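# Pin cable end under gripper finger while lifting reel

## Task

Close one gripper on the reel so that a finger presses a stretch of cable near one of its ends against the reel. Declare completion only while that single grip holds the reel steady and well above the table, the other arm stays away from the reel and cable with nothing in its gripper, and it touches the holding arm no more than lightly.

## Robot and tools

Robot: two arms, left_arm and right_arm, each with six joints (waist, shoulder, elbow, wrist pitch, wrist yaw, wrist roll) and a parallel gripper. A loose object may sometimes get a brief outside push. Nothing may leave the table.

Frame: every reported gripper pose uses one shared scene frame. Origin sits on the table surface midway between the arms; +z is up, +x points out over the table, and left_arm is on the +y side. The arm names do not match image left/right. Reported hand positions can be somewhat off, worse at full reach. The gripper's fingers extend along its own +z and separate along its own y; end_effector_position is the spot between the pads, roughly 1 cm short of the tips.

Tool execute_actions, argument actions: a list holding at most one item (or empty). Empty list = just read the state. An item with rows (and optional steps, 1 to 15, default 15) is a motion; an item with only steps (up to 300) is a wait, counted from the previous result and including the time spent replying. Optional pictures (true/false) turns camera images on or off; by default they are included. A refused call does nothing.

Each row: exactly 14 numbers, each in [-1, 1], always for both arms: left_arm's six joints then its grip, then right_arm's six joints then its grip. One row is used per 1/30 s control step; if fewer rows than steps, the last row repeats. Joint numbers are offsets, not targets: they are added to the joint angles shown in the latest result that lists them (for a second call in the same reply, or before any such result, they count from where the arm is when the action begins). Scale: 1.0 equals 1.202 rad for waist, 1.258 shoulder, 1.238 elbow, 2.073 wrist pitch, 2.022 for wrist yaw and for wrist roll. So all zeros does not hold still; it pulls the arm back to the reference angles. Stated joint ranges (rad): waist -2.618 to 3.054, shoulder 0.000 to 3.142, elbow 0.000 to 3.142, wrist pitch -1.571 to 1.571, wrist yaw -1.571 to 1.571, wrist roll -2.094 to 2.094. Aiming more than 0.036 rad beyond a range end gets the call refused; true ends may differ from these by up to 0.036 rad. A request past the true end is clipped there, reported as "joint sent to its limit" (possibly about an earlier action). Friction can leave a joint up to about 0.031 rad short, and tiny moves may not happen.

Grip number: absolute, +1 fully open, -1 closed. Fingers follow the motor through a spring and stop on contact while the motor continues. Pads meet near -0.94; each mm of object width adds about 0.0208. A value further below the object's width reading squeezes harder, up to roughly 50 to 62 N per pad (less for parts under about 5 mm thick; initial contact can spike). Keep sending the same closing value to keep the hold. Each gripper's reading may carry a constant error up to about 0.02.

Speed: each joint target is kept within a fixed distance of the measured angle per step (0.202 rad waist, 0.258 shoulder, 0.238 elbow, 0.573 wrist pitch, 0.522 wrist yaw and roll), and targets are scaled back if they would put the hand more than 70 mm from its measured spot. Large moves thus take several actions. Between calls the arms keep heading for the last row's target until everything has nearly stopped or a step is HELD; fingers still in motion finish moving.

Result lines: per-arm end_effector_position (m) and end_effector_quat_wxyz; grip_measured on the -1..+1 scale; Joint positions (rad) plus gripper opening in metres (0.093 open to 0.000 closed, error about 1 mm, it bottoms at 0; on a rigid flat object it settles up to about 12 mm below the true width, more on soft or round things); Joint velocities; joint torques (raw drive output with offsets and noise, nonzero in free air). "joint command not followed" means a clearance check altered joint targets; HELD marks steps where your row was partly or fully not sent. MOTOR HOT appears from 75 °C; at 90 °C the arm halts 10 s, at 100 °C the arm goes limp and drops until cooled (OVER-TEMPERATURE FAULT). Holding loads heats motors, even while you think.

Tool zoom_image: camera (cam_high, cam_low, cam_left_wrist, cam_right_wrist, each 504x504) and region [x0, y0, x1, y1] in pixels from the top-left, at most 504 by 504; returns a closer look at that camera's latest image.

Tool finished_scene: scene = the current scene's number. Irreversible; result reports success and gives the next task. Replying without any tool call ends everything.

Avoid: dropping the reel, slamming or striking objects, hard pushes, arms colliding or pressing each other (may end the scene), knocking anything off the table, and long high-load holds that overheat motors. Prefer smooth, efficient motion.

Each tool is called after "Emit:" as name([rows], argument=value, ...), one row to a line, values as JSON.

## Session

Emit:
execute_actions(actions=[])

Scene clock: 0.00 s of 4800.00 s.
left_arm: end_effector_position=(+0.1240, +0.0502, +0.1515) grip_measured=+1.000 end_effector_quat_wxyz=(+0.331, +0.905, +0.154, -0.218) | right_arm: end_effector_position=(+0.5346, -0.3534, +0.2939) grip_measured=+0.995 end_effector_quat_wxyz=(+0.524, +0.766, +0.350, +0.126)
Joint positions: left_arm=[-0.628  1.304  0.938 -0.862  0.756  1.911  0.093] | right_arm=[-0.079  1.939  1.906 -0.663  0.86   1.943  0.093]
Joint velocities: left_arm=[-0.002  0.007 -0.012  0.007 -0.007 -0.007  0.   ] | right_arm=[ 0.007  0.002 -0.002 -0.066  0.051 -0.007 -0.   ]
Joint torques (N m, as the arm reports them, + toward a larger angle): no reading
Motor temperatures (°C, as the motors report them): left_arm=[28 29 34 42 27 25] | right_arm=[25 30 37 32 25 28]

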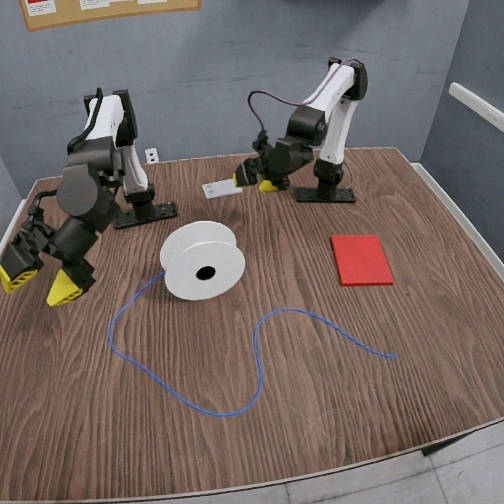

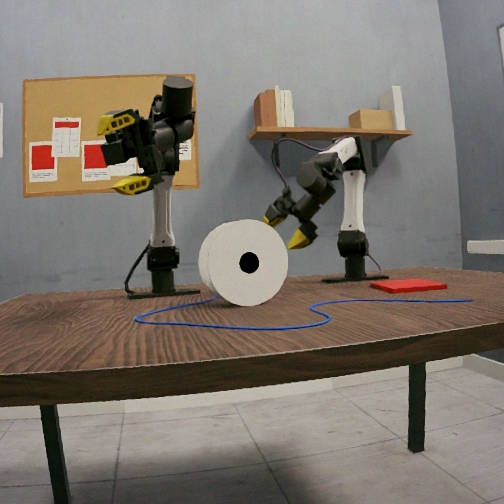

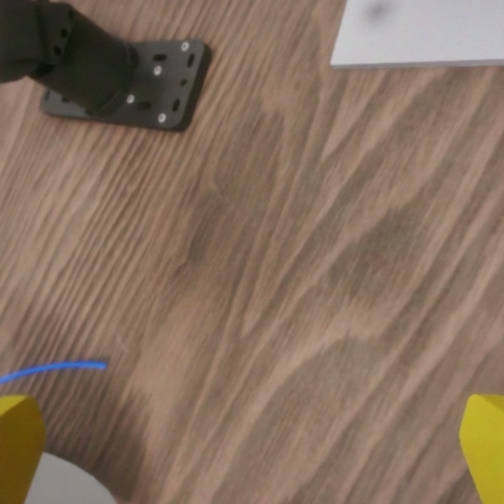

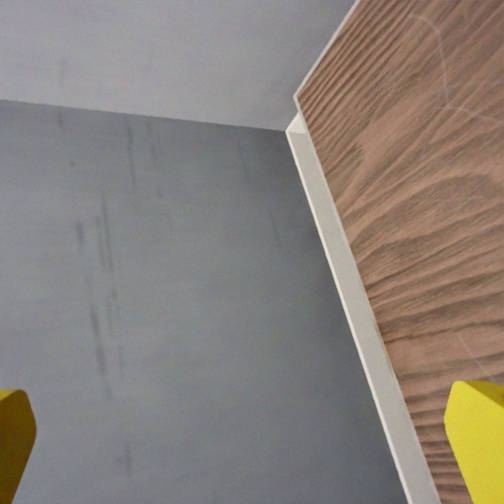

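Emit:
execute_actions([
  {"rows": [[0,0,0.002,-0.001,-0.001,-0.003,1,0.001,-0.001,0,-0.001,-0.001,-0.003,1],[-0.001,0.001,0.007,-0.002,-0.004,-0.010,1,0.003,-0.005,-0.001,-0.005,-0.005,-0.010,1],[-0.003,0.002,0.016,-0.005,-0.009,-0.023,1,0.007,-0.010,-0.003,-0.010,-0.010,-0.024,1],[-0.005,0.003,0.029,-0.008,-0.016,-0.041,1,0.013,-0.019,-0.005,-0.018,-0.018,-0.042,1],[-0.008,0.005,0.044,-0.013,-0.025,-0.063,1,0.019,-0.029,-0.008,-0.029,-0.028,-0.064,1],[-0.011,0.007,0.063,-0.018,-0.036,-0.090,1,0.028,-0.041,-0.011,-0.041,-0.041,-0.092,1],[-0.015,0.010,0.085,-0.024,-0.048,-0.121,1,0.037,-0.055,-0.015,-0.055,-0.055,-0.123,1],[-0.020,0.013,0.110,-0.031,-0.062,-0.156,1,0.048,-0.071,-0.020,-0.071,-0.070,-0.159,1],[-0.024,0.016,0.137,-0.039,-0.077,-0.195,1,0.060,-0.088,-0.024,-0.088,-0.088,-0.198,1],[-0.030,0.019,0.166,-0.047,-0.094,-0.236,1,0.073,-0.107,-0.030,-0.107,-0.106,-0.240,1],[-0.035,0.023,0.197,-0.055,-0.111,-0.280,1,0.086,-0.127,-0.035,-0.127,-0.126,-0.285,1],[-0.041,0.026,0.229,-0.065,-0.129,-0.326,1,0.100,-0.148,-0.041,-0.148,-0.147,-0.332,1],[-0.047,0.030,0.263,-0.074,-0.148,-0.374,1,0.115,-0.170,-0.047,-0.169,-0.168,-0.381,1],[-0.053,0.034,0.297,-0.084,-0.167,-0.423,1,0.130,-0.192,-0.053,-0.192,-0.190,-0.430,1],[-0.059,0.038,0.332,-0.094,-0.187,-0.473,1,0.145,-0.214,-0.059,-0.214,-0.213,-0.481,1]], "steps": 15},
], pictures=false)

Emit:
execute_actions([
  {"rows": [[-0.032,0.032,0.138,-0.048,-0.076,-0.191,1,0.062,-0.084,-0.044,-0.065,-0.086,-0.194,1],[-0.038,0.036,0.172,-0.057,-0.095,-0.240,1,0.077,-0.107,-0.050,-0.087,-0.108,-0.244,1],[-0.044,0.040,0.206,-0.067,-0.114,-0.288,1,0.092,-0.129,-0.056,-0.109,-0.130,-0.293,1],[-0.050,0.044,0.238,-0.076,-0.132,-0.334,1,0.106,-0.149,-0.062,-0.130,-0.150,-0.339,1],[-0.055,0.047,0.269,-0.085,-0.150,-0.378,1,0.119,-0.169,-0.067,-0.150,-0.170,-0.384,1],[-0.061,0.051,0.298,-0.093,-0.166,-0.420,1,0.132,-0.188,-0.073,-0.169,-0.189,-0.427,1],[-0.066,0.054,0.325,-0.101,-0.181,-0.458,1,0.144,-0.206,-0.078,-0.186,-0.206,-0.466,1],[-0.070,0.057,0.350,-0.108,-0.195,-0.493,1,0.155,-0.222,-0.082,-0.202,-0.222,-0.502,1],[-0.074,0.059,0.372,-0.114,-0.208,-0.524,1,0.164,-0.236,-0.086,-0.216,-0.236,-0.533,1],[-0.077,0.061,0.391,-0.119,-0.218,-0.551,1,0.172,-0.248,-0.089,-0.228,-0.248,-0.560,1],[-0.080,0.063,0.406,-0.124,-0.227,-0.574,1,0.179,-0.258,-0.092,-0.238,-0.258,-0.583,1],[-0.082,0.065,0.419,-0.127,-0.234,-0.592,1,0.185,-0.266,-0.094,-0.247,-0.266,-0.602,1],[-0.084,0.066,0.428,-0.129,-0.239,-0.604,1,0.189,-0.272,-0.096,-0.252,-0.272,-0.614,1],[-0.085,0.066,0.433,-0.131,-0.242,-0.611,1,0.191,-0.275,-0.097,-0.256,-0.275,-0.622,1],[-0.085,0.066,0.435,-0.132,-0.243,-0.614,1,0.192,-0.276,-0.097,-0.257,-0.276,-0.625,1]], "steps": 15},
], pictures=false)

Emit:
execute_actions([
  {"steps": 30},
])

Scene clock: 120.50 s of 4800.00 s.
left_arm: end_effector_position=(+0.1659, +0.0310, +0.2239) grip_measured=+1.000 end_effector_quat_wxyz=(+0.309, +0.848, +0.392, -0.179) | right_arm: end_effector_position=(+0.4817, -0.2635, +0.3146) grip_measured=+0.995 end_effector_quat_wxyz=(+0.451, +0.566, +0.687, +0.061)
Joint positions: left_arm=[-0.679  1.323  1.257 -0.973  0.527  1.32   0.093] | right_arm=[ 0.056  1.737  1.869 -0.92   0.601  1.34   0.093]
Joint velocities: left_arm=[-0.217  0.164  1.233 -0.462 -0.974 -2.396  0.   ] | right_arm=[ 0.564 -0.872 -0.159 -1.15  -1.062 -2.454 -0.   ]
Joint torques (N m, as the arm reports them, + toward a larger angle): left_arm=[-0.84 -3.9   8.42  1.4   0.22 -0.05] | right_arm=[ -0.19 -12.05   4.72   1.77   0.29  -0.15]
Motor temperatures (°C, as the motors report them): left_arm=[28 31 42 39 28 25] | right_arm=[25 46 40 35 25 28]
Steps of this call (steps 1 to 180: nothing new was sent; then 114.00 s passed at rest; steps 181 to 195: all 15 steps of this action). Readings (joint positions):
181: left_arm=[-0.628 1.304 0.938 -0.862 0.756 1.911] | right_arm=[-0.079 1.939 1.906 -0.663 0.860 1.943]
182: left_arm=[-0.628 1.304 0.938 -0.862 0.756 1.910] | right_arm=[-0.079 1.939 1.906 -0.663 0.860 1.941]
184: left_arm=[-0.628 1.304 0.938 -0.862 0.752 1.893] | right_arm=[-0.079 1.939 1.906 -0.665 0.856 1.924]
188: left_arm=[-0.635 1.304 0.994 -0.891 0.705 1.781] | right_arm=[-0.062 1.913 1.904 -0.715 0.807 1.809]
195: the state above

Scene clock: 121.00 s of 4800.00 s.
left_arm: end_effector_position=(+0.2070, +0.0380, +0.3498) grip_measured=+1.000 end_effector_quat_wxyz=(+0.343, +0.519, +0.764, -0.170) | right_arm: end_effector_position=(+0.3170, -0.1528, +0.3174) grip_measured=+0.996 end_effector_quat_wxyz=(+0.288, -0.071, +0.954, +0.040)
Joint positions: left_arm=[-0.772  1.375  1.768 -1.184  0.11   0.247  0.093] | right_arm=[ 0.275  1.405  1.778 -1.365  0.122  0.249  0.093]
Joint velocities: left_arm=[-0.027  0.017  0.208 -0.212 -0.403 -1.077  0.   ] | right_arm=[ 0.071 -0.134 -0.032 -0.564 -0.418 -1.092 -0.   ]
Joint torques (N m, as the arm reports them, + toward a larger angle): left_arm=[-0.88 -2.85  7.53  1.78 -0.11 -0.08] | right_arm=[ 0.06 -6.37  3.81  1.81  0.04 -0.15]
Motor temperatures (°C, as the motors report them): left_arm=[28 31 42 39 28 25] | right_arm=[25 46 40 35 25 28]
Steps of this call (steps 1 to 15: all 15 steps of this action). Readings (joint positions):
1: left_arm=[-0.688 1.330 1.305 -0.992 0.496 1.245] | right_arm=[0.078 1.705 1.859 -0.947 0.568 1.264]
2: left_arm=[-0.698 1.340 1.357 -1.010 0.467 1.170] | right_arm=[0.101 1.672 1.848 -0.970 0.536 1.188]
4: left_arm=[-0.719 1.354 1.457 -1.038 0.405 1.007] | right_arm=[0.147 1.611 1.831 -1.027 0.464 1.022]
8: left_arm=[-0.747 1.364 1.618 -1.099 0.278 0.674] | right_arm=[0.215 1.504 1.806 -1.163 0.314 0.683]
15: the state above

Scene clock: 122.00 s of 4800.00 s.
left_arm: end_effector_position=(+0.2120, +0.0480, +0.3404) grip_measured=+1.000 end_effector_quat_wxyz=(+0.318, +0.452, +0.818, -0.161) | right_arm: end_effector_position=(+0.2984, -0.1478, +0.3072) grip_measured=+0.996 end_effector_quat_wxyz=(+0.250, -0.162, +0.954, +0.040)
Joint positions: left_arm=[-0.773  1.387  1.775 -1.231  0.048  0.089  0.093] | right_arm=[ 0.278  1.4    1.772 -1.433  0.054  0.087  0.093]
Joint velocities: left_arm=[-0.002  0.002  0.012  0.022  0.007  0.051  0.   ] | right_arm=[-0.002 -0.007  0.012  0.066  0.11  -0.081  0.   ]
Joint torques (N m, as the arm reports them, + toward a larger angle): left_arm=[-1.   -3.7   7.92  1.83 -0.16 -0.09] | right_arm=[ 0.23 -6.63  3.99  1.53 -0.05 -0.19]
Motor temperatures (°C, as the motors report them): left_arm=[28 31 42 39 28 25] | right_arm=[25 46 40 35 25 28]
Steps of this call (steps 1 to 30: the robot went on to your last target). Readings (joint positions):
1: left_arm=[-0.773 1.376 1.772 -1.191 0.098 0.215] | right_arm=[0.277 1.401 1.777 -1.381 0.108 0.216]
2: left_arm=[-0.773 1.376 1.775 -1.198 0.088 0.190] | right_arm=[0.278 1.400 1.777 -1.393 0.096 0.190]
4: left_arm=[-0.773 1.378 1.775 -1.209 0.073 0.153] | right_arm=[0.278 1.400 1.774 -1.409 0.081 0.153]
8: left_arm=[-0.773 1.386 1.775 -1.223 0.057 0.114] | right_arm=[0.278 1.400 1.772 -1.425 0.065 0.114]
30: the state above
All arms were judged still, so your last target was given up. Only a new action makes them travel on or press farther. Fingers that are still opening or closing keep moving.

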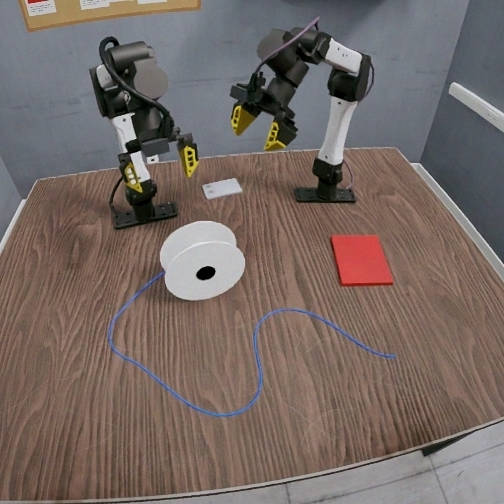

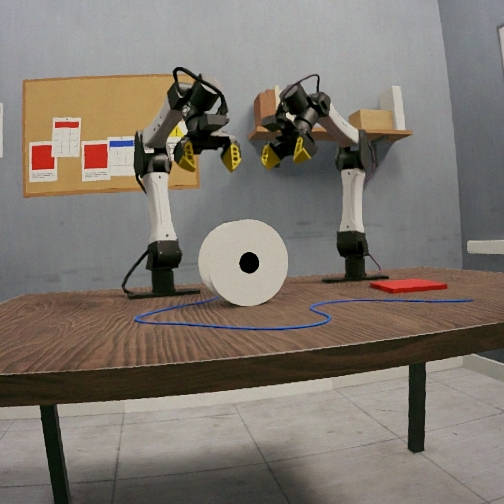

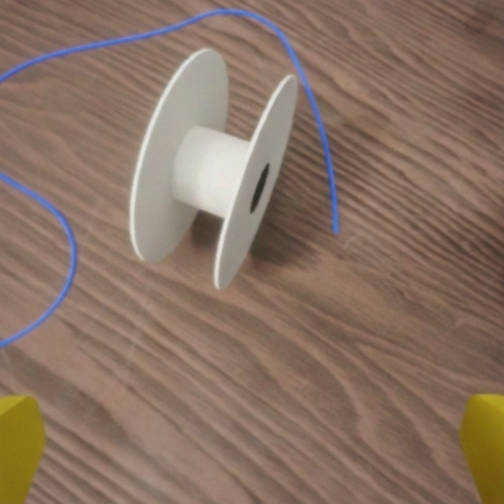

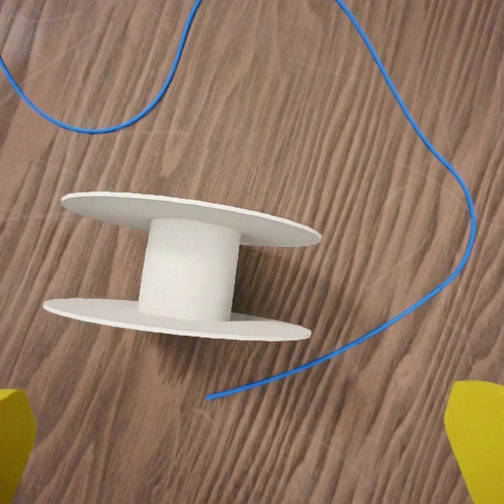

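Emit:
execute_actions([
  {"rows": [[0.006,0.011,0.019,0.007,0.006,0.005,0.95,-0.010,0.010,-0.015,0.006,-0.006,-0.008,0.9],[0.007,0.015,0.021,0.008,0.007,0.007,0.9,-0.014,0.011,-0.019,0.007,-0.008,-0.016,0.8],[0.008,0.021,0.023,0.009,0.009,0.009,0.84,-0.021,0.013,-0.026,0.009,-0.010,-0.029,0.7],[0.009,0.030,0.026,0.010,0.011,0.013,0.78,-0.030,0.016,-0.034,0.011,-0.012,-0.047,0.6],[0.010,0.041,0.030,0.012,0.013,0.017,0.72,-0.041,0.019,-0.045,0.014,-0.014,-0.070,0.5],[0.012,0.054,0.035,0.014,0.017,0.022,0.66,-0.055,0.023,-0.059,0.017,-0.016,-0.097,0.4],[0.014,0.070,0.041,0.016,0.020,0.028,0.6,-0.071,0.028,-0.074,0.021,-0.018,-0.129,0.3],[0.016,0.087,0.047,0.019,0.024,0.035,0.54,-0.089,0.033,-0.092,0.026,-0.020,-0.165,0.2],[0.019,0.106,0.054,0.022,0.029,0.042,0.48,-0.108,0.038,-0.111,0.030,-0.022,-0.205,0.1],[0.022,0.126,0.062,0.025,0.034,0.050,0.42,-0.129,0.044,-0.132,0.036,-0.024,-0.247,0.0],[0.025,0.148,0.070,0.029,0.039,0.058,0.36,-0.152,0.051,-0.153,0.041,-0.026,-0.292,-0.1],[0.028,0.171,0.078,0.032,0.045,0.067,0.3,-0.175,0.057,-0.176,0.047,-0.028,-0.339,-0.2],[0.031,0.194,0.087,0.036,0.050,0.076,0.23,-0.199,0.064,-0.200,0.053,-0.030,-0.388,-0.3],[0.034,0.219,0.096,0.040,0.056,0.086,0.16,-0.224,0.071,-0.224,0.059,-0.032,-0.438,-0.3],[0.037,0.243,0.105,0.044,0.062,0.095,0.1,-0.250,0.078,-0.249,0.065,-0.033,-0.489,-0.3]], "steps": 15},
], pictures=false)

Emit:
execute_actions([
  {"rows": [[0.015,0.081,0.045,0.025,0.033,0.049,0.1,-0.082,0.031,-0.085,0.035,-0.012,-0.239,-0.3],[0.019,0.105,0.054,0.029,0.039,0.058,0.1,-0.107,0.038,-0.110,0.041,-0.012,-0.290,-0.3],[0.022,0.129,0.063,0.032,0.045,0.067,0.1,-0.132,0.045,-0.134,0.047,-0.012,-0.339,-0.3],[0.025,0.151,0.071,0.036,0.050,0.076,0.1,-0.155,0.051,-0.156,0.052,-0.012,-0.385,-0.3],[0.028,0.173,0.079,0.039,0.055,0.084,0.1,-0.177,0.058,-0.179,0.058,-0.012,-0.431,-0.3],[0.031,0.194,0.086,0.043,0.060,0.092,0.1,-0.199,0.064,-0.199,0.063,-0.012,-0.474,-0.3],[0.033,0.213,0.093,0.046,0.065,0.100,0.1,-0.218,0.069,-0.218,0.068,-0.012,-0.513,-0.3],[0.035,0.230,0.100,0.048,0.069,0.106,0.1,-0.236,0.075,-0.236,0.072,-0.012,-0.549,-0.3],[0.038,0.245,0.105,0.051,0.073,0.112,0.1,-0.252,0.079,-0.251,0.076,-0.012,-0.581,-0.3],[0.039,0.258,0.110,0.053,0.076,0.117,0.1,-0.265,0.083,-0.265,0.080,-0.012,-0.608,-0.3],[0.041,0.269,0.114,0.055,0.078,0.121,0.1,-0.277,0.086,-0.276,0.082,-0.012,-0.631,-0.3],[0.042,0.278,0.118,0.056,0.080,0.125,0.1,-0.286,0.089,-0.285,0.085,-0.012,-0.650,-0.3],[0.043,0.284,0.120,0.057,0.082,0.127,0.1,-0.292,0.091,-0.291,0.086,-0.012,-0.662,-0.3],[0.043,0.288,0.121,0.058,0.083,0.129,0.1,-0.296,0.092,-0.295,0.087,-0.012,-0.670,-0.3],[0.043,0.289,0.122,0.058,0.083,0.129,0.1,-0.298,0.092,-0.296,0.087,-0.012,-0.673,-0.3]], "steps": 15},
], pictures=false)

Emit:
execute_actions([
  {"steps": 25},
])

Scene clock: 242.50 s of 4800.00 s.
left_arm: end_effector_position=(+0.2503, -0.0004, +0.3047) grip_measured=+0.132 end_effector_quat_wxyz=(+0.281, +0.501, +0.803, -0.157) | right_arm: end_effector_position=(+0.3206, -0.2083, +0.2234) grip_measured=-0.295 end_effector_quat_wxyz=(+0.148, -0.351, +0.924, -0.030)
Joint positions: left_arm=[-0.743  1.613  1.868 -1.18   0.119  0.203  0.052] | right_arm=[ 0.04   1.462  1.539 -1.345  0.011 -0.529  0.031]
Joint velocities: left_arm=[ 0.105  0.926  0.31   0.242  0.3    0.476 -0.062] | right_arm=[-0.847  0.305 -0.916  0.315 -0.154 -2.469 -0.006]
Joint torques (N m, as the arm reports them, + toward a larger angle): left_arm=[ 0.47 -5.93  8.09  1.97  0.11  0.1 ] | right_arm=[-1.4  -5.19  4.64  1.25 -0.03 -0.12]
Motor temperatures (°C, as the motors report them): left_arm=[28 30 46 41 28 25] | right_arm=[25 37 37 33 25 28]
Steps of this call (steps 1 to 180: nothing new was sent; then 114.00 s passed at rest; steps 181 to 195: all 15 steps of this action). Readings (joint positions):
181: left_arm=[-0.773 1.387 1.775 -1.231 0.048 0.088] | right_arm=[0.278 1.400 1.772 -1.433 0.054 0.086]
182: left_arm=[-0.773 1.387 1.775 -1.231 0.048 0.089] | right_arm=[0.277 1.400 1.772 -1.433 0.054 0.083]
184: left_arm=[-0.773 1.388 1.776 -1.229 0.050 0.093] | right_arm=[0.268 1.400 1.769 -1.429 0.049 0.063]
188: left_arm=[-0.766 1.428 1.804 -1.222 0.064 0.115] | right_arm=[0.216 1.403 1.720 -1.409 0.037 -0.055]
195: the state above

Scene clock: 243.00 s of 4800.00 s.
left_arm: end_effector_position=(+0.3031, -0.0641, +0.2173) grip_measured=+0.102 end_effector_quat_wxyz=(+0.221, +0.588, +0.759, -0.170) | right_arm: end_effector_position=(+0.2888, -0.3053, +0.1039) grip_measured=-0.298 end_effector_quat_wxyz=(+0.001, -0.706, +0.708, -0.001)
Joint positions: left_arm=[-0.698  1.96   1.985 -1.085  0.253  0.423  0.05 ] | right_arm=[-0.305  1.562  1.197 -1.204 -0.    -1.712  0.031]
Joint velocities: left_arm=[-0.012  0.193  0.037  0.095  0.081  0.125 -0.002] | right_arm=[-0.183  0.056 -0.144  0.125  0.022 -1.165  0.   ]
Joint torques (N m, as the arm reports them, + toward a larger angle): left_arm=[  0.26 -10.94   9.32   1.77   0.25   0.1 ] | right_arm=[-0.71 -6.6   4.74  0.74 -0.14 -0.17]
Motor temperatures (°C, as the motors report them): left_arm=[28 30 46 41 28 25] | right_arm=[25 37 37 33 25 28]
Steps of this call (steps 1 to 15: all 15 steps of this action). Readings (joint positions):
1: left_arm=[-0.739 1.645 1.879 -1.173 0.129 0.220] | right_arm=[0.009 1.472 1.508 -1.333 0.008 -0.618]
2: left_arm=[-0.735 1.677 1.890 -1.165 0.140 0.238] | right_arm=[-0.023 1.482 1.476 -1.319 0.006 -0.710]
4: left_arm=[-0.727 1.738 1.913 -1.149 0.162 0.273] | right_arm=[-0.087 1.499 1.415 -1.294 0.003 -0.898]
8: left_arm=[-0.713 1.846 1.952 -1.119 0.203 0.340] | right_arm=[-0.198 1.529 1.307 -1.250 0.001 -1.263]
15: the state above

Scene clock: 243.83 s of 4800.00 s.
left_arm: end_effector_position=(+0.3036, -0.0693, +0.2200) grip_measured=+0.102 end_effector_quat_wxyz=(+0.229, +0.600, +0.746, -0.177) | right_arm: end_effector_position=(+0.2925, -0.3071, +0.1023) grip_measured=-0.298 end_effector_quat_wxyz=(-0.006, +0.760, -0.650, +0.007)
Joint positions: left_arm=[-0.697  1.967  1.996 -1.073  0.273  0.454  0.05 ] | right_arm=[-0.31   1.563  1.192 -1.182 -0.002 -1.878  0.031]
Joint velocities: left_arm=[-0.002  0.002 -0.007  0.066 -0.007  0.037 -0.   ] | right_arm=[-0.012 -0.007 -0.007 -0.007  0.037  0.007  0.001]
Joint torques (N m, as the arm reports them, + toward a larger angle): left_arm=[  0.33 -10.74   8.79   1.77   0.25   0.11] | right_arm=[-1.06 -6.4   4.47  0.68 -0.14 -0.2 ]
Motor temperatures (°C, as the motors report them): left_arm=[28 30 46 41 28 25] | right_arm=[25 37 37 33 25 28]
Steps of this call (steps 1 to 25: the robot went on to your last target). Readings (joint positions):
1: left_arm=[-0.697 1.965 1.986 -1.083 0.256 0.430] | right_arm=[-0.309 1.563 1.194 -1.201 -0.000 -1.745]
2: left_arm=[-0.697 1.967 1.986 -1.082 0.259 0.435] | right_arm=[-0.310 1.563 1.192 -1.198 -0.000 -1.772]
4: left_arm=[-0.697 1.967 1.989 -1.081 0.264 0.442] | right_arm=[-0.310 1.563 1.192 -1.193 -0.001 -1.811]
8: left_arm=[-0.697 1.967 1.996 -1.075 0.270 0.449] | right_arm=[-0.310 1.563 1.192 -1.185 -0.002 -1.851]
25: the state above

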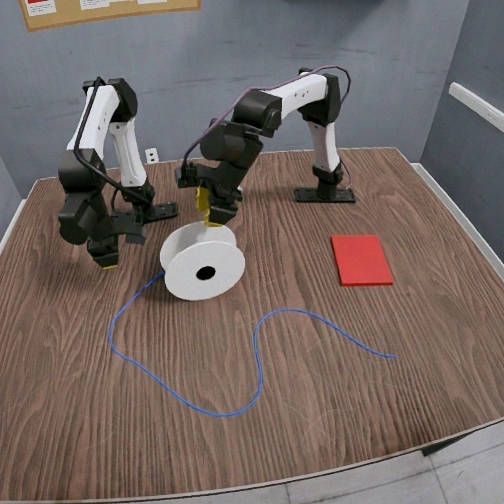

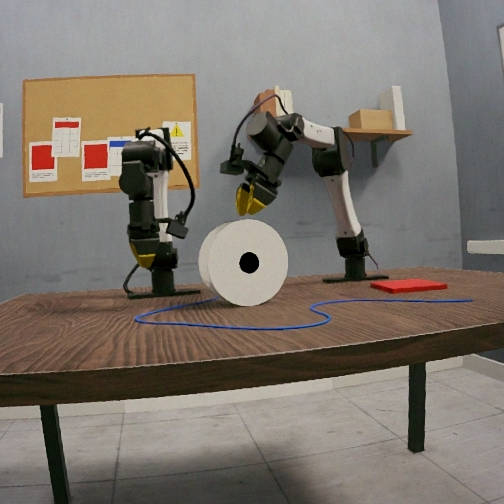

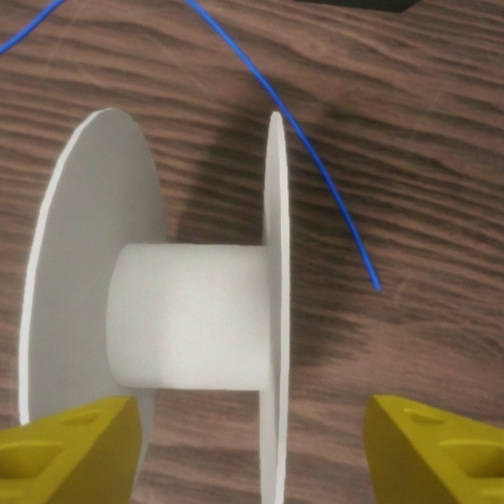

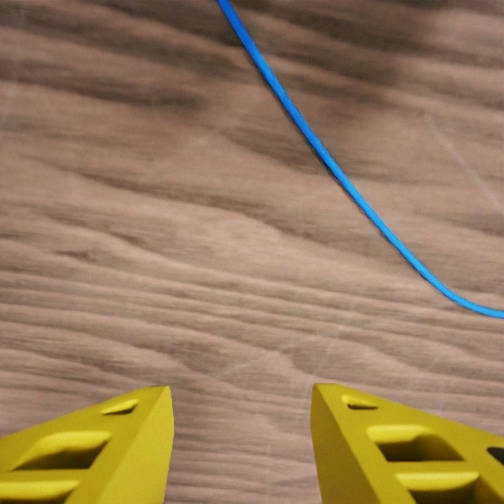

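Emit:
execute_actions([
  {"rows": [[-0.007,0.010,-0.019,0.012,-0.006,-0.006,0.1,0,0,0,0,0,0,-0.3],[-0.009,0.011,-0.020,0.018,-0.008,-0.008,0.1,0,0,0,0,0,0,-0.3],[-0.013,0.014,-0.023,0.025,-0.009,-0.011,0.1,0,0,0,0,0,0,-0.3],[-0.018,0.020,-0.027,0.034,-0.011,-0.014,0.1,0,0,0,0,0,0,-0.3],[-0.023,0.027,-0.033,0.044,-0.012,-0.017,0.1,0,0,0,0,0,0,-0.3],[-0.029,0.035,-0.040,0.055,-0.014,-0.021,0.1,0,0,0,0,0,0,-0.3],[-0.035,0.045,-0.049,0.066,-0.016,-0.024,0.1,0,0,0,0,0,0,-0.3],[-0.042,0.054,-0.057,0.076,-0.018,-0.027,0.1,0,0,0,0,0,0,-0.3],[-0.048,0.064,-0.065,0.085,-0.019,-0.030,0.1,0,0,0,0,0,0,-0.3],[-0.053,0.074,-0.074,0.092,-0.020,-0.033,0.1,0,0,0,0,0,0,-0.3],[-0.058,0.082,-0.081,0.098,-0.021,-0.034,0.1,0,0,0,0,0,0,-0.3],[-0.061,0.089,-0.087,0.102,-0.022,-0.036,0.1,0,0,0,0,0,0,-0.3],[-0.063,0.094,-0.091,0.103,-0.022,-0.036,0.1,0,0,0,0,0,0,-0.3],[-0.064,0.098,-0.094,0.103,-0.022,-0.036,0.1,0,0,0,0,0,0,-0.3],[-0.064,0.099,-0.095,0.103,-0.022,-0.036,0.1,0,0,0,0,0,0,-0.3]], "steps": 15},
], pictures=false)

Emit:
execute_actions([
  {"steps": 20},
])

Scene clock: 273.50 s of 4800.00 s.
left_arm: end_effector_position=(+0.2968, -0.1111, +0.1614) grip_measured=+0.102 end_effector_quat_wxyz=(+0.217, +0.606, +0.744, -0.178) | right_arm: end_effector_position=(+0.2925, -0.3071, +0.1023) grip_measured=-0.298 end_effector_quat_wxyz=(-0.006, +0.760, -0.649, +0.007)
Joint positions: left_arm=[-0.771  2.066  1.912 -0.899  0.247  0.401  0.05 ] | right_arm=[-0.31   1.563  1.192 -1.181 -0.002 -1.878  0.031]
Joint velocities: left_arm=[-0.09   0.359 -0.232  0.139 -0.007 -0.037  0.   ] | right_arm=[-0.017  0.002  0.012 -0.007 -0.037 -0.007  0.001]
Joint torques (N m, as the arm reports them, + toward a larger angle): left_arm=[ -0.01 -12.27   6.06   1.83  -0.04  -0.07] | right_arm=[-0.46 -7.8   5.81  0.49 -0.03 -0.06]
Motor temperatures (°C, as the motors report them): left_arm=[28 37 48 41 28 25] | right_arm=[25 37 37 32 25 28]
Steps of this call (steps 1 to 15: the robot went on to your last target; steps 16 to 200: nothing new was sent; then 22.50 s passed at rest; steps 201 to 215: all 15 steps of this action). Readings (joint positions):
201: left_arm=[-0.697 1.967 1.996 -1.073 0.273 0.454] | right_arm=[-0.310 1.563 1.192 -1.181 -0.002 -1.878]
202: left_arm=[-0.698 1.967 1.996 -1.070 0.273 0.453] | right_arm=[-0.310 1.563 1.192 -1.181 -0.002 -1.878]
204: left_arm=[-0.700 1.967 1.996 -1.057 0.269 0.448] | right_arm=[-0.310 1.563 1.192 -1.181 -0.002 -1.878]
208: left_arm=[-0.722 1.976 1.980 -0.996 0.260 0.431] | right_arm=[-0.310 1.563 1.192 -1.181 -0.002 -1.878]
215: the state above

Scene clock: 274.17 s of 4800.00 s.
left_arm: end_effector_position=(+0.2994, -0.1157, +0.1521) grip_measured=+0.102 end_effector_quat_wxyz=(+0.218, +0.604, +0.746, -0.177) | right_arm: end_effector_position=(+0.2925, -0.3071, +0.1023) grip_measured=-0.298 end_effector_quat_wxyz=(-0.006, +0.760, -0.649, +0.007)
Joint positions: left_arm=[-0.774  2.083  1.9   -0.866  0.241  0.392  0.05 ] | right_arm=[-0.31   1.563  1.192 -1.181 -0.002 -1.878  0.031]
Joint velocities: left_arm=[-0.007 -0.002 -0.017 -0.037 -0.007 -0.022  0.   ] | right_arm=[-0.007 -0.002  0.007  0.037 -0.037 -0.051  0.   ]
Joint torques (N m, as the arm reports them, + toward a larger angle): left_arm=[ -0.24 -11.99   5.79   1.67  -0.02  -0.08] | right_arm=[-0.46 -7.78  5.82  0.49 -0.02 -0.07]
Motor temperatures (°C, as the motors report them): left_arm=[28 37 48 41 28 25] | right_arm=[25 37 37 32 25 28]
Steps of this call (steps 1 to 20: the robot went on to your last target). Readings (joint positions):
1: left_arm=[-0.773 2.077 1.904 -0.896 0.246 0.399] | right_arm=[-0.310 1.563 1.192 -1.181 -0.002 -1.878]
2: left_arm=[-0.774 2.084 1.900 -0.889 0.247 0.399] | right_arm=[-0.310 1.563 1.192 -1.181 -0.002 -1.878]
4: left_arm=[-0.774 2.083 1.900 -0.869 0.247 0.397] | right_arm=[-0.310 1.563 1.192 -1.181 -0.002 -1.878]
8: left_arm=[-0.774 2.083 1.900 -0.866 0.244 0.394] | right_arm=[-0.310 1.563 1.192 -1.181 -0.002 -1.878]
20: the state above

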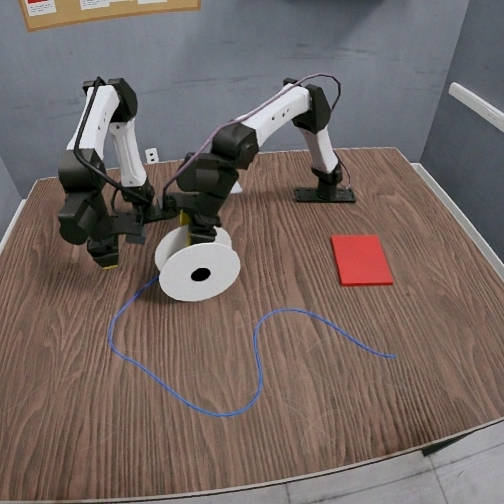

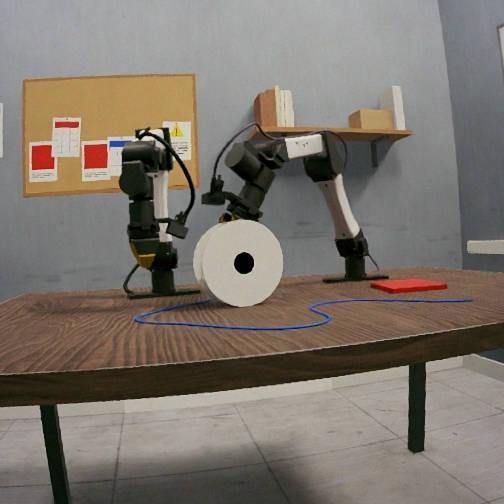

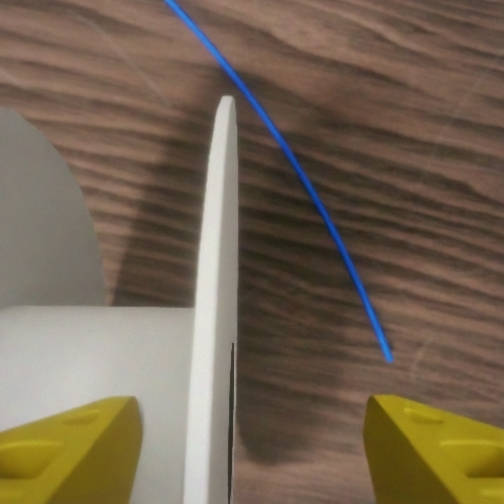

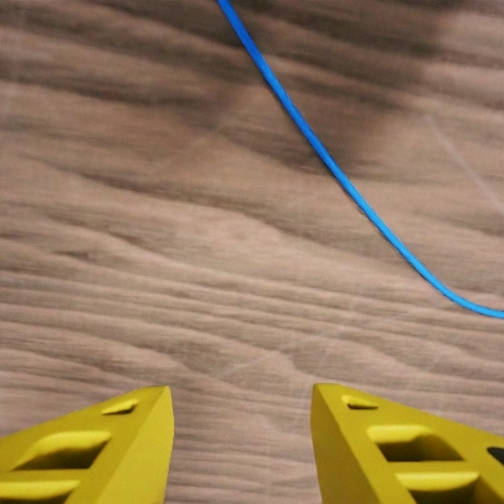

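Emit:
execute_actions([
  {"rows": [[0.004,0,0,0,0,0,-0.05,0,0,0,0,0,0,-0.3],[0.006,0,0,0,0,0,-0.2,0,0,0,0,0,0,-0.3],[0.008,0,0,0,0,0,-0.35,0,0,0,0,0,0,-0.3],[0.010,0,0,0,0,0,-0.5,0,0,0,0,0,0,-0.3],[0.012,0,0,0,0,0,-0.6,0,0,0,0,0,0,-0.3],[0.014,0,0,0,0,0,-0.68,0,0,0,0,0,0,-0.3],[0.015,0,0,0,0,0,-0.75,0,0,0,0,0,0,-0.3],[0.015,0,0,0,0,0,-0.8,0,0,0,0,0,0,-0.3],[0.015,0,0,0,0,0,-0.85,0,0,0,0,0,0,-0.3],[0.015,0,0,0,0,0,-0.9,0,0,0,0,0,0,-0.3],[0.015,0,0,0,0,0,-0.95,0,0,0,0,0,0,-0.3],[0.015,0,0,0,0,0,-1,0,0,0,0,0,0,-0.3]], "steps": 15},
])

Scene clock: 290.43 s of 4800.00 s.
left_arm: end_effector_position=(+0.3061, -0.1123, +0.1525) grip_measured=-0.979 end_effector_quat_wxyz=(+0.222, +0.599, +0.750, -0.175) | right_arm: end_effector_position=(+0.2925, -0.3071, +0.1023) grip_measured=-0.298 end_effector_quat_wxyz=(-0.006, +0.760, -0.649, +0.007)
Joint positions: left_arm=[-0.761  2.083  1.9   -0.862  0.238  0.393  0.   ] | right_arm=[-0.31   1.563  1.192 -1.181 -0.002 -1.878  0.031]
Joint velocities: left_arm=[-0.007  0.007 -0.002  0.007 -0.066 -0.007  0.   ] | right_arm=[-0.007 -0.012 -0.017 -0.037  0.037 -0.022  0.001]
Joint torques (N m, as the arm reports them, + toward a larger angle): left_arm=[  0.21 -12.67   7.35   1.57   0.13   0.  ] | right_arm=[-0.44 -7.78  5.81  0.49 -0.03 -0.07]
Motor temperatures (°C, as the motors report them): left_arm=[28 40 46 40 28 25] | right_arm=[25 37 37 31 25 28]
Steps of this call (steps 1 to 15: the robot went on to your last target; steps 16 to 200: nothing new was sent; then 9.10 s passed at rest; steps 201 to 215: all 15 steps of this action). Readings (joint positions):
201: left_arm=[-0.774 2.083 1.900 -0.866 0.241 0.391] | right_arm=[-0.310 1.563 1.192 -1.181 -0.002 -1.878]
202: left_arm=[-0.774 2.083 1.900 -0.866 0.241 0.391] | right_arm=[-0.310 1.563 1.192 -1.181 -0.002 -1.878]
204: left_arm=[-0.774 2.083 1.900 -0.866 0.241 0.391] | right_arm=[-0.310 1.563 1.192 -1.181 -0.002 -1.878]
208: left_arm=[-0.768 2.083 1.900 -0.866 0.240 0.391] | right_arm=[-0.310 1.563 1.192 -1.181 -0.002 -1.878]
215: the state above

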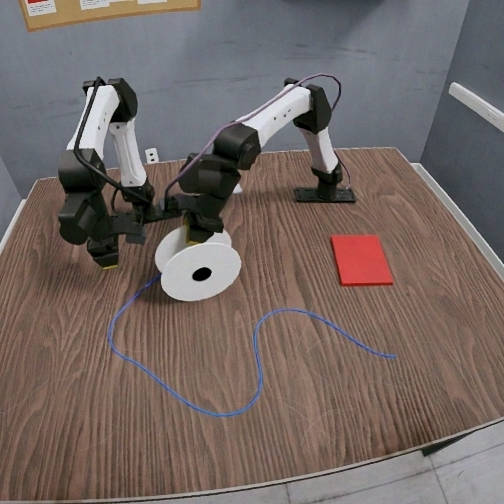

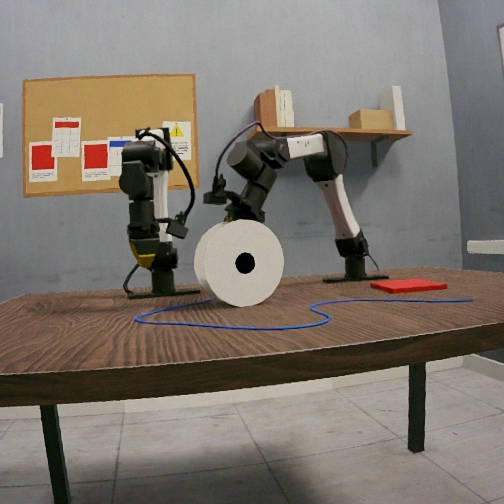

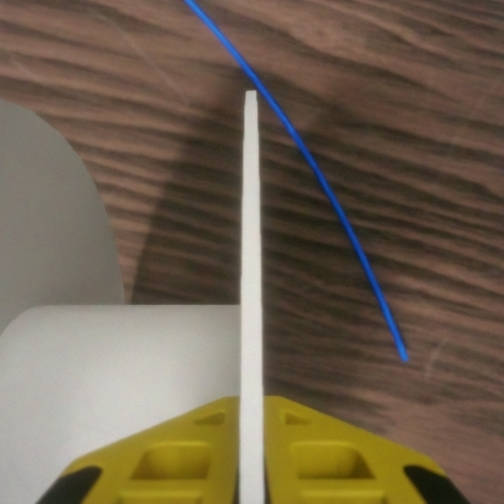

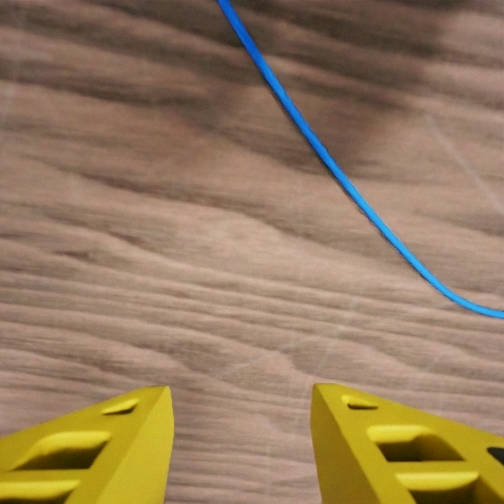

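Emit:
execute_actions([
  {"rows": [[0,-0.011,-0.013,0.004,0,-0.001,-1,0,0,0,0,0,0,-0.3],[0,-0.015,-0.017,0.006,-0.001,-0.002,-1,0,0,0,0,0,0,-0.3],[0,-0.022,-0.024,0.008,-0.003,-0.005,-1,0,0,0,0,0,0,-0.3],[0,-0.031,-0.033,0.010,-0.005,-0.008,-1,0,0,0,0,0,0,-0.3],[0,-0.042,-0.045,0.012,-0.008,-0.013,-1,0,0,0,0,0,0,-0.3],[0,-0.055,-0.059,0.014,-0.011,-0.019,-1,0,0,0,0,0,0,-0.3],[0,-0.071,-0.075,0.016,-0.015,-0.025,-1,0,0,0,0,0,0,-0.3],[0,-0.089,-0.093,0.018,-0.019,-0.032,-1,0,0,0,0,0,0,-0.3],[0,-0.108,-0.113,0.020,-0.024,-0.040,-1,0,0,0,0,0,0,-0.3],[0,-0.129,-0.135,0.022,-0.029,-0.049,-1,0,0,0,0,0,0,-0.3],[0,-0.151,-0.158,0.024,-0.035,-0.058,-1,0,0,0,0,0,0,-0.3],[0,-0.174,-0.182,0.026,-0.041,-0.067,-1,0,0,0,0,0,0,-0.3],[0,-0.198,-0.206,0.028,-0.047,-0.077,-1,0,0,0,0,0,0,-0.3],[0,-0.223,-0.232,0.030,-0.053,-0.087,-1,0,0,0,0,0,0,-0.3],[0,-0.248,-0.258,0.032,-0.059,-0.097,-1,0,0,0,0,0,0,-0.3]], "steps": 15},
], pictures=false)

Emit:
execute_actions([
  {"rows": [[0,-0.082,-0.099,0.015,-0.038,-0.055,-1,0.009,0,0,0,0,0,-0.3],[0,-0.107,-0.124,0.015,-0.045,-0.065,-1,0.014,0,0,0,0,0,-0.3],[0,-0.131,-0.149,0.015,-0.051,-0.075,-1,0.029,0,0,0,0,0,-0.3],[0,-0.154,-0.173,0.015,-0.056,-0.084,-1,0.052,0,0,0,0,0,-0.3],[0,-0.176,-0.196,0.015,-0.062,-0.094,-1,0.084,0,0,0,0,0,-0.3],[0,-0.197,-0.217,0.015,-0.067,-0.102,-1,0.120,0,0,0,0,0,-0.3],[0,-0.217,-0.238,0.015,-0.072,-0.110,-1,0.163,0,0,0,0,0,-0.3],[0,-0.234,-0.256,0.015,-0.076,-0.117,-1,0.207,0,0,0,0,0,-0.3],[0,-0.250,-0.272,0.015,-0.080,-0.124,-1,0.250,0,0,0,0,0,-0.3],[0,-0.263,-0.286,0.015,-0.083,-0.129,-1,0.293,0,0,0,0,0,-0.3],[0,-0.275,-0.297,0.015,-0.086,-0.134,-1,0.329,0,0,0,0,0,-0.3],[0,-0.284,-0.307,0.015,-0.088,-0.137,-1,0.361,0,0,0,0,0,-0.3],[0,-0.290,-0.313,0.015,-0.090,-0.140,-1,0.384,0,0,0,0,0,-0.3],[0,-0.294,-0.317,0.015,-0.091,-0.142,-1,0.400,0,0,0,0,0,-0.3],[0,-0.295,-0.319,0.015,-0.091,-0.142,-1,0.404,0,0,0,0,0,-0.3]], "steps": 15},
], pictures=false)

Emit:
execute_actions([
  {"steps": 25},
])

Scene clock: 363.80 s of 4800.00 s.
left_arm: end_effector_position=(+0.2796, -0.0627, +0.1631) grip_measured=-0.979 end_effector_quat_wxyz=(+0.215, +0.549, +0.793, -0.156) | right_arm: end_effector_position=(+0.2925, -0.3071, +0.1023) grip_measured=-0.298 end_effector_quat_wxyz=(-0.006, +0.760, -0.649, +0.007)
Joint positions: left_arm=[-0.761  1.861  1.644 -0.841  0.173  0.275  0.   ] | right_arm=[-0.31   1.563  1.192 -1.181 -0.002 -1.878  0.031]
Joint velocities: left_arm=[-0.002 -0.921 -0.906  0.066 -0.33  -0.505  0.   ] | right_arm=[-0.002  0.002 -0.007 -0.051  0.007 -0.022  0.001]
Joint torques (N m, as the arm reports them, + toward a larger angle): left_arm=[ -0.25 -13.23   6.79   1.99  -0.06  -0.06] | right_arm=[-0.44 -7.8   5.8   0.5  -0.03 -0.08]
Motor temperatures (°C, as the motors report them): left_arm=[28 49 46 39 28 25] | right_arm=[25 38 38 30 25 28]
Steps of this call (steps 1 to 15: the robot went on to your last target; steps 16 to 200: nothing new was sent; then 66.20 s passed at rest; steps 201 to 215: all 15 steps of this action). Readings (joint positions):
201: left_arm=[-0.761 2.082 1.900 -0.861 0.238 0.393] | right_arm=[-0.310 1.563 1.192 -1.181 -0.002 -1.878]
202: left_arm=[-0.761 2.082 1.900 -0.861 0.238 0.393] | right_arm=[-0.310 1.563 1.192 -1.181 -0.002 -1.878]
204: left_arm=[-0.761 2.079 1.897 -0.859 0.237 0.392] | right_arm=[-0.310 1.563 1.192 -1.181 -0.002 -1.878]
208: left_arm=[-0.761 2.036 1.838 -0.847 0.227 0.372] | right_arm=[-0.310 1.563 1.192 -1.181 -0.002 -1.878]
215: the state above

Scene clock: 364.30 s of 4800.00 s.
left_arm: end_effector_position=(+0.2400, +0.0255, +0.1601) grip_measured=-0.979 end_effector_quat_wxyz=(+0.212, +0.433, +0.869, -0.112) | right_arm: end_effector_position=(+0.2820, -0.1819, +0.1023) grip_measured=-0.298 end_effector_quat_wxyz=(-0.008, +0.890, -0.457, +0.006)
Joint positions: left_arm=[-0.761  1.522  1.272 -0.838  0.026  0.027  0.   ] | right_arm=[ 0.154  1.563  1.192 -1.181 -0.003 -1.878  0.031]
Joint velocities: left_arm=[ 0.007 -0.193 -0.134 -0.037 -0.183 -0.212  0.   ] | right_arm=[ 0.637  0.002  0.002 -0.051 -0.066  0.007 -0.001]
Joint torques (N m, as the arm reports them, + toward a larger angle): left_arm=[-0.27 -8.91  6.35  1.88 -0.22 -0.04] | right_arm=[-1.86 -7.83  5.8   0.47  0.03 -0.07]
Motor temperatures (°C, as the motors report them): left_arm=[28 49 46 39 28 25] | right_arm=[25 38 38 30 25 28]
Steps of this call (steps 1 to 15: all 15 steps of this action). Readings (joint positions):
1: left_arm=[-0.761 1.829 1.610 -0.838 0.162 0.256] | right_arm=[-0.310 1.563 1.192 -1.181 -0.002 -1.878]
2: left_arm=[-0.761 1.796 1.575 -0.835 0.151 0.236] | right_arm=[-0.309 1.563 1.192 -1.181 -0.002 -1.878]
4: left_arm=[-0.761 1.735 1.505 -0.834 0.125 0.195] | right_arm=[-0.297 1.563 1.192 -1.181 -0.002 -1.878]
8: left_arm=[-0.761 1.634 1.383 -0.836 0.080 0.119] | right_arm=[-0.167 1.563 1.192 -1.181 0.002 -1.878]
15: the state above

Scene clock: 365.13 s of 4800.00 s.
left_arm: end_effector_position=(+0.2414, +0.0284, +0.1606) grip_measured=-0.979 end_effector_quat_wxyz=(+0.214, +0.417, +0.877, -0.108) | right_arm: end_effector_position=(+0.2800, -0.1758, +0.1023) grip_measured=-0.298 end_effector_quat_wxyz=(-0.008, +0.895, -0.447, +0.005)
Joint positions: left_arm=[-0.761  1.515  1.267 -0.838  0.009 -0.006  0.   ] | right_arm=[ 0.177  1.563  1.192 -1.181 -0.004 -1.878  0.031]
Joint velocities: left_arm=[ 0.007  0.002 -0.012 -0.022  0.007 -0.066  0.   ] | right_arm=[ 0.002 -0.002 -0.017 -0.022  0.051 -0.022  0.001]
Joint torques (N m, as the arm reports them, + toward a larger angle): left_arm=[-0.24 -9.1   6.03  1.89 -0.25 -0.05] | right_arm=[-0.59 -7.77  5.8   0.49 -0.01 -0.07]
Motor temperatures (°C, as the motors report them): left_arm=[28 49 46 40 28 25] | right_arm=[25 38 38 30 25 28]
Steps of this call (steps 1 to 25: the robot went on to your last target). Readings (joint positions):
1: left_arm=[-0.761 1.518 1.269 -0.838 0.022 0.020] | right_arm=[0.170 1.563 1.192 -1.181 -0.004 -1.878]
2: left_arm=[-0.761 1.516 1.268 -0.838 0.019 0.015] | right_arm=[0.177 1.563 1.192 -1.181 -0.004 -1.878]
4: left_arm=[-0.761 1.515 1.267 -0.838 0.015 0.008] | right_arm=[0.177 1.563 1.192 -1.181 -0.004 -1.878]
8: left_arm=[-0.761 1.515 1.267 -0.838 0.011 -0.000] | right_arm=[0.177 1.563 1.192 -1.181 -0.004 -1.878]
25: the state above

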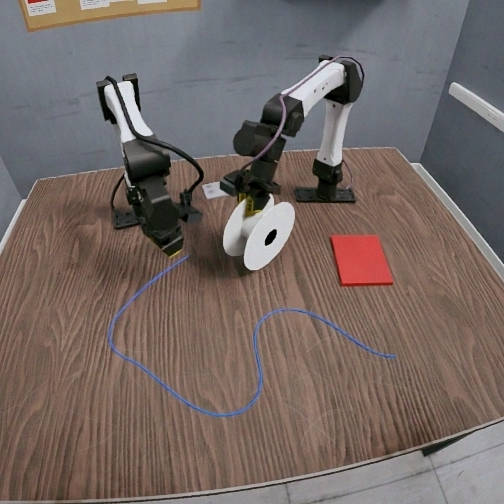

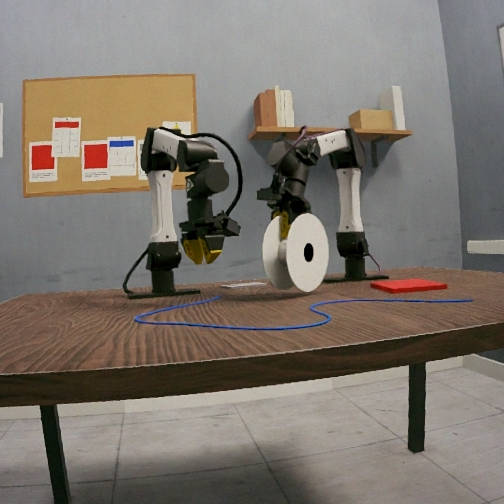

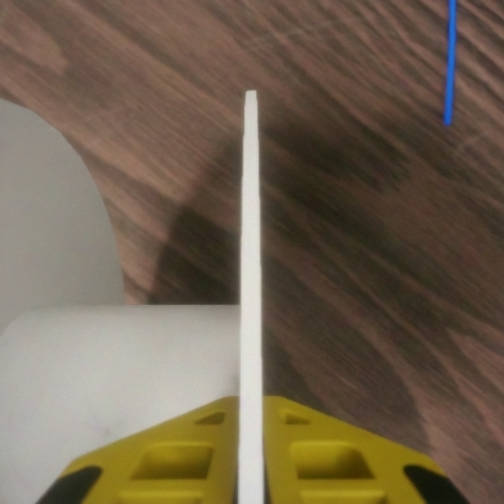

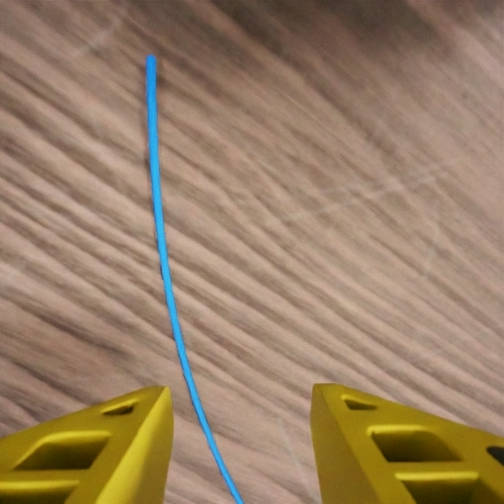

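Emit:
execute_actions([
  {"rows": [[0,0,-0.004,0,0,0,-1,0.009,-0.010,-0.014,0.011,0,0,-0.3],[0,0,-0.006,0,0,0,-1,0.010,-0.011,-0.017,0.017,0,0,-0.3],[0,0,-0.008,0,0,0,-1,0.011,-0.012,-0.025,0.024,0,0,-0.3],[0,0,-0.010,0,0,0,-1,0.012,-0.015,-0.038,0.033,0,0,-0.3],[0,0,-0.012,0,0,0,-1,0.014,-0.019,-0.056,0.043,0,0,-0.3],[0,0,-0.014,0,0,0,-1,0.016,-0.023,-0.075,0.053,0,0,-0.3],[0,0,-0.016,0,0,0,-1,0.018,-0.028,-0.099,0.064,0,0,-0.3],[0,0,-0.018,0,0,0,-1,0.021,-0.033,-0.124,0.074,0,0,-0.3],[0,0,-0.020,0,0,0,-1,0.023,-0.038,-0.148,0.082,0,0,-0.3],[0,0,-0.022,0,0,0,-1,0.026,-0.043,-0.172,0.090,0,0,-0.3],[0,0,-0.024,0,0,0,-1,0.028,-0.047,-0.191,0.095,0,0,-0.3],[0,0,-0.025,0,0,0,-1,0.030,-0.051,-0.209,0.099,0,0,-0.3],[0,0,-0.026,0,0,0,-1,0.031,-0.054,-0.222,0.100,0,0,-0.3],[0,0,-0.027,0,0,0,-1,0.032,-0.056,-0.231,0.100,0,0,-0.3],[0,0,-0.028,0,0,0,-1,0.032,-0.056,-0.233,0.100,0,0,-0.3]], "steps": 15},
], pictures=false)

Emit:
execute_actions([
  {"steps": 20},
])

Scene clock: 403.67 s of 4800.00 s.
left_arm: end_effector_position=(+0.2382, +0.0324, +0.1544) grip_measured=-0.979 end_effector_quat_wxyz=(+0.204, +0.418, +0.879, -0.103) | right_arm: end_effector_position=(+0.2422, -0.1822, +0.0502) grip_measured=-0.298 end_effector_quat_wxyz=(+0.012, +0.901, -0.434, -0.014)
Joint positions: left_arm=[-0.761  1.515  1.253 -0.847  0.009 -0.006  0.   ] | right_arm=[ 0.205  1.518  0.935 -1.024 -0.004 -1.878  0.031]
Joint velocities: left_arm=[-0.012 -0.007 -0.1   -0.022  0.051  0.037  0.   ] | right_arm=[ 0.027 -0.046 -0.369  0.007 -0.051 -0.051 -0.002]
Joint torques (N m, as the arm reports them, + toward a larger angle): left_arm=[-0.25 -7.23  6.27  1.65 -0.06  0.02] | right_arm=[ 0.22 -9.03  4.83  0.8  -0.03 -0.08]
Motor temperatures (°C, as the motors report them): left_arm=[28 44 45 41 28 25] | right_arm=[25 38 38 29 25 28]
Steps of this call (steps 1 to 15: the robot went on to your last target; steps 16 to 200: nothing new was sent; then 31.37 s passed at rest; steps 201 to 215: all 15 steps of this action). Readings (joint positions):
201: left_arm=[-0.761 1.515 1.267 -0.839 0.009 -0.006] | right_arm=[0.177 1.563 1.192 -1.181 -0.004 -1.878]
202: left_arm=[-0.761 1.515 1.267 -0.840 0.009 -0.006] | right_arm=[0.177 1.563 1.192 -1.179 -0.004 -1.878]
204: left_arm=[-0.761 1.515 1.267 -0.843 0.009 -0.006] | right_arm=[0.177 1.562 1.189 -1.165 -0.004 -1.878]
208: left_arm=[-0.761 1.515 1.267 -0.846 0.009 -0.006] | right_arm=[0.185 1.545 1.115 -1.100 -0.004 -1.878]
215: the state above

Scene clock: 404.33 s of 4800.00 s.
left_arm: end_effector_position=(+0.2371, +0.0337, +0.1522) grip_measured=-0.979 end_effector_quat_wxyz=(+0.201, +0.418, +0.880, -0.101) | right_arm: end_effector_position=(+0.2457, -0.1807, +0.0483) grip_measured=-0.298 end_effector_quat_wxyz=(+0.002, +0.901, -0.434, -0.005)
Joint positions: left_arm=[-0.761  1.515  1.248 -0.85   0.009 -0.006  0.   ] | right_arm=[ 0.206  1.511  0.921 -0.991 -0.004 -1.878  0.031]
Joint velocities: left_arm=[-0.012 -0.022  0.017  0.022 -0.007  0.022  0.   ] | right_arm=[ 0.022 -0.022 -0.022 -0.022 -0.022 -0.095 -0.   ]
Joint torques (N m, as the arm reports them, + toward a larger angle): left_arm=[-0.25 -7.19  6.24  1.64 -0.06  0.02] | right_arm=[ 0.33 -8.55  4.31  0.6  -0.03 -0.07]
Motor temperatures (°C, as the motors report them): left_arm=[28 44 45 41 28 25] | right_arm=[25 38 38 29 25 28]
Steps of this call (steps 1 to 20: the robot went on to your last target). Readings (joint positions):
1: left_arm=[-0.761 1.515 1.250 -0.848 0.009 -0.006] | right_arm=[0.205 1.517 0.926 -1.023 -0.004 -1.878]
2: left_arm=[-0.761 1.515 1.249 -0.849 0.009 -0.006] | right_arm=[0.206 1.516 0.922 -1.021 -0.004 -1.878]
4: left_arm=[-0.761 1.515 1.248 -0.850 0.009 -0.006] | right_arm=[0.206 1.514 0.921 -1.013 -0.004 -1.878]
8: left_arm=[-0.761 1.515 1.248 -0.850 0.009 -0.006] | right_arm=[0.206 1.511 0.921 -0.999 -0.004 -1.878]
20: the state above

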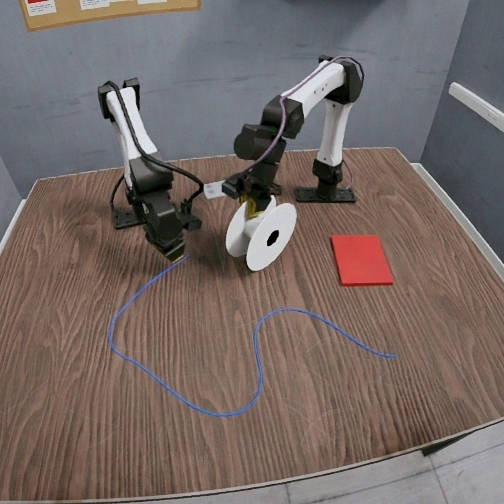

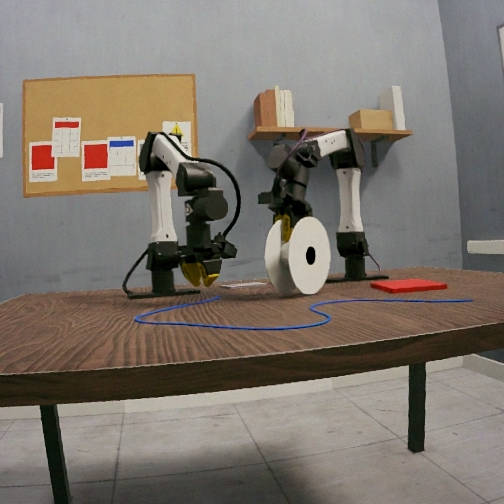

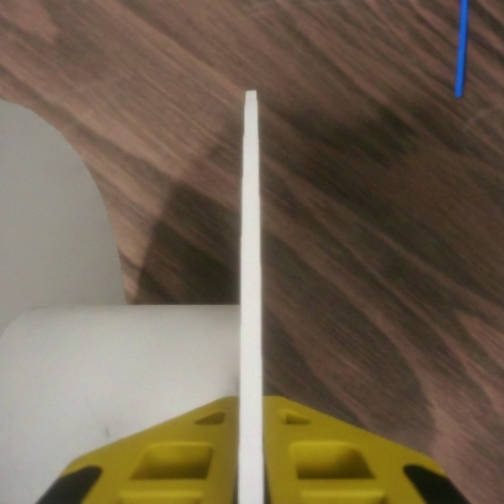

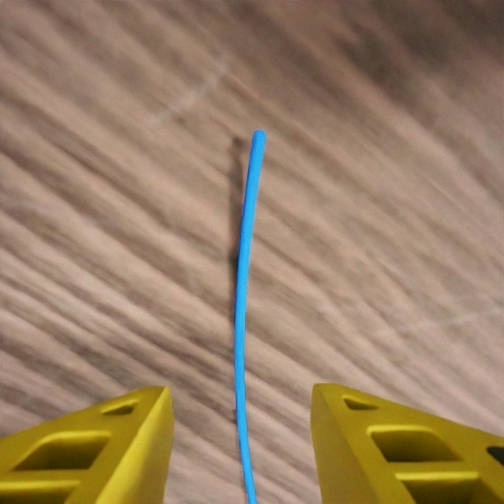

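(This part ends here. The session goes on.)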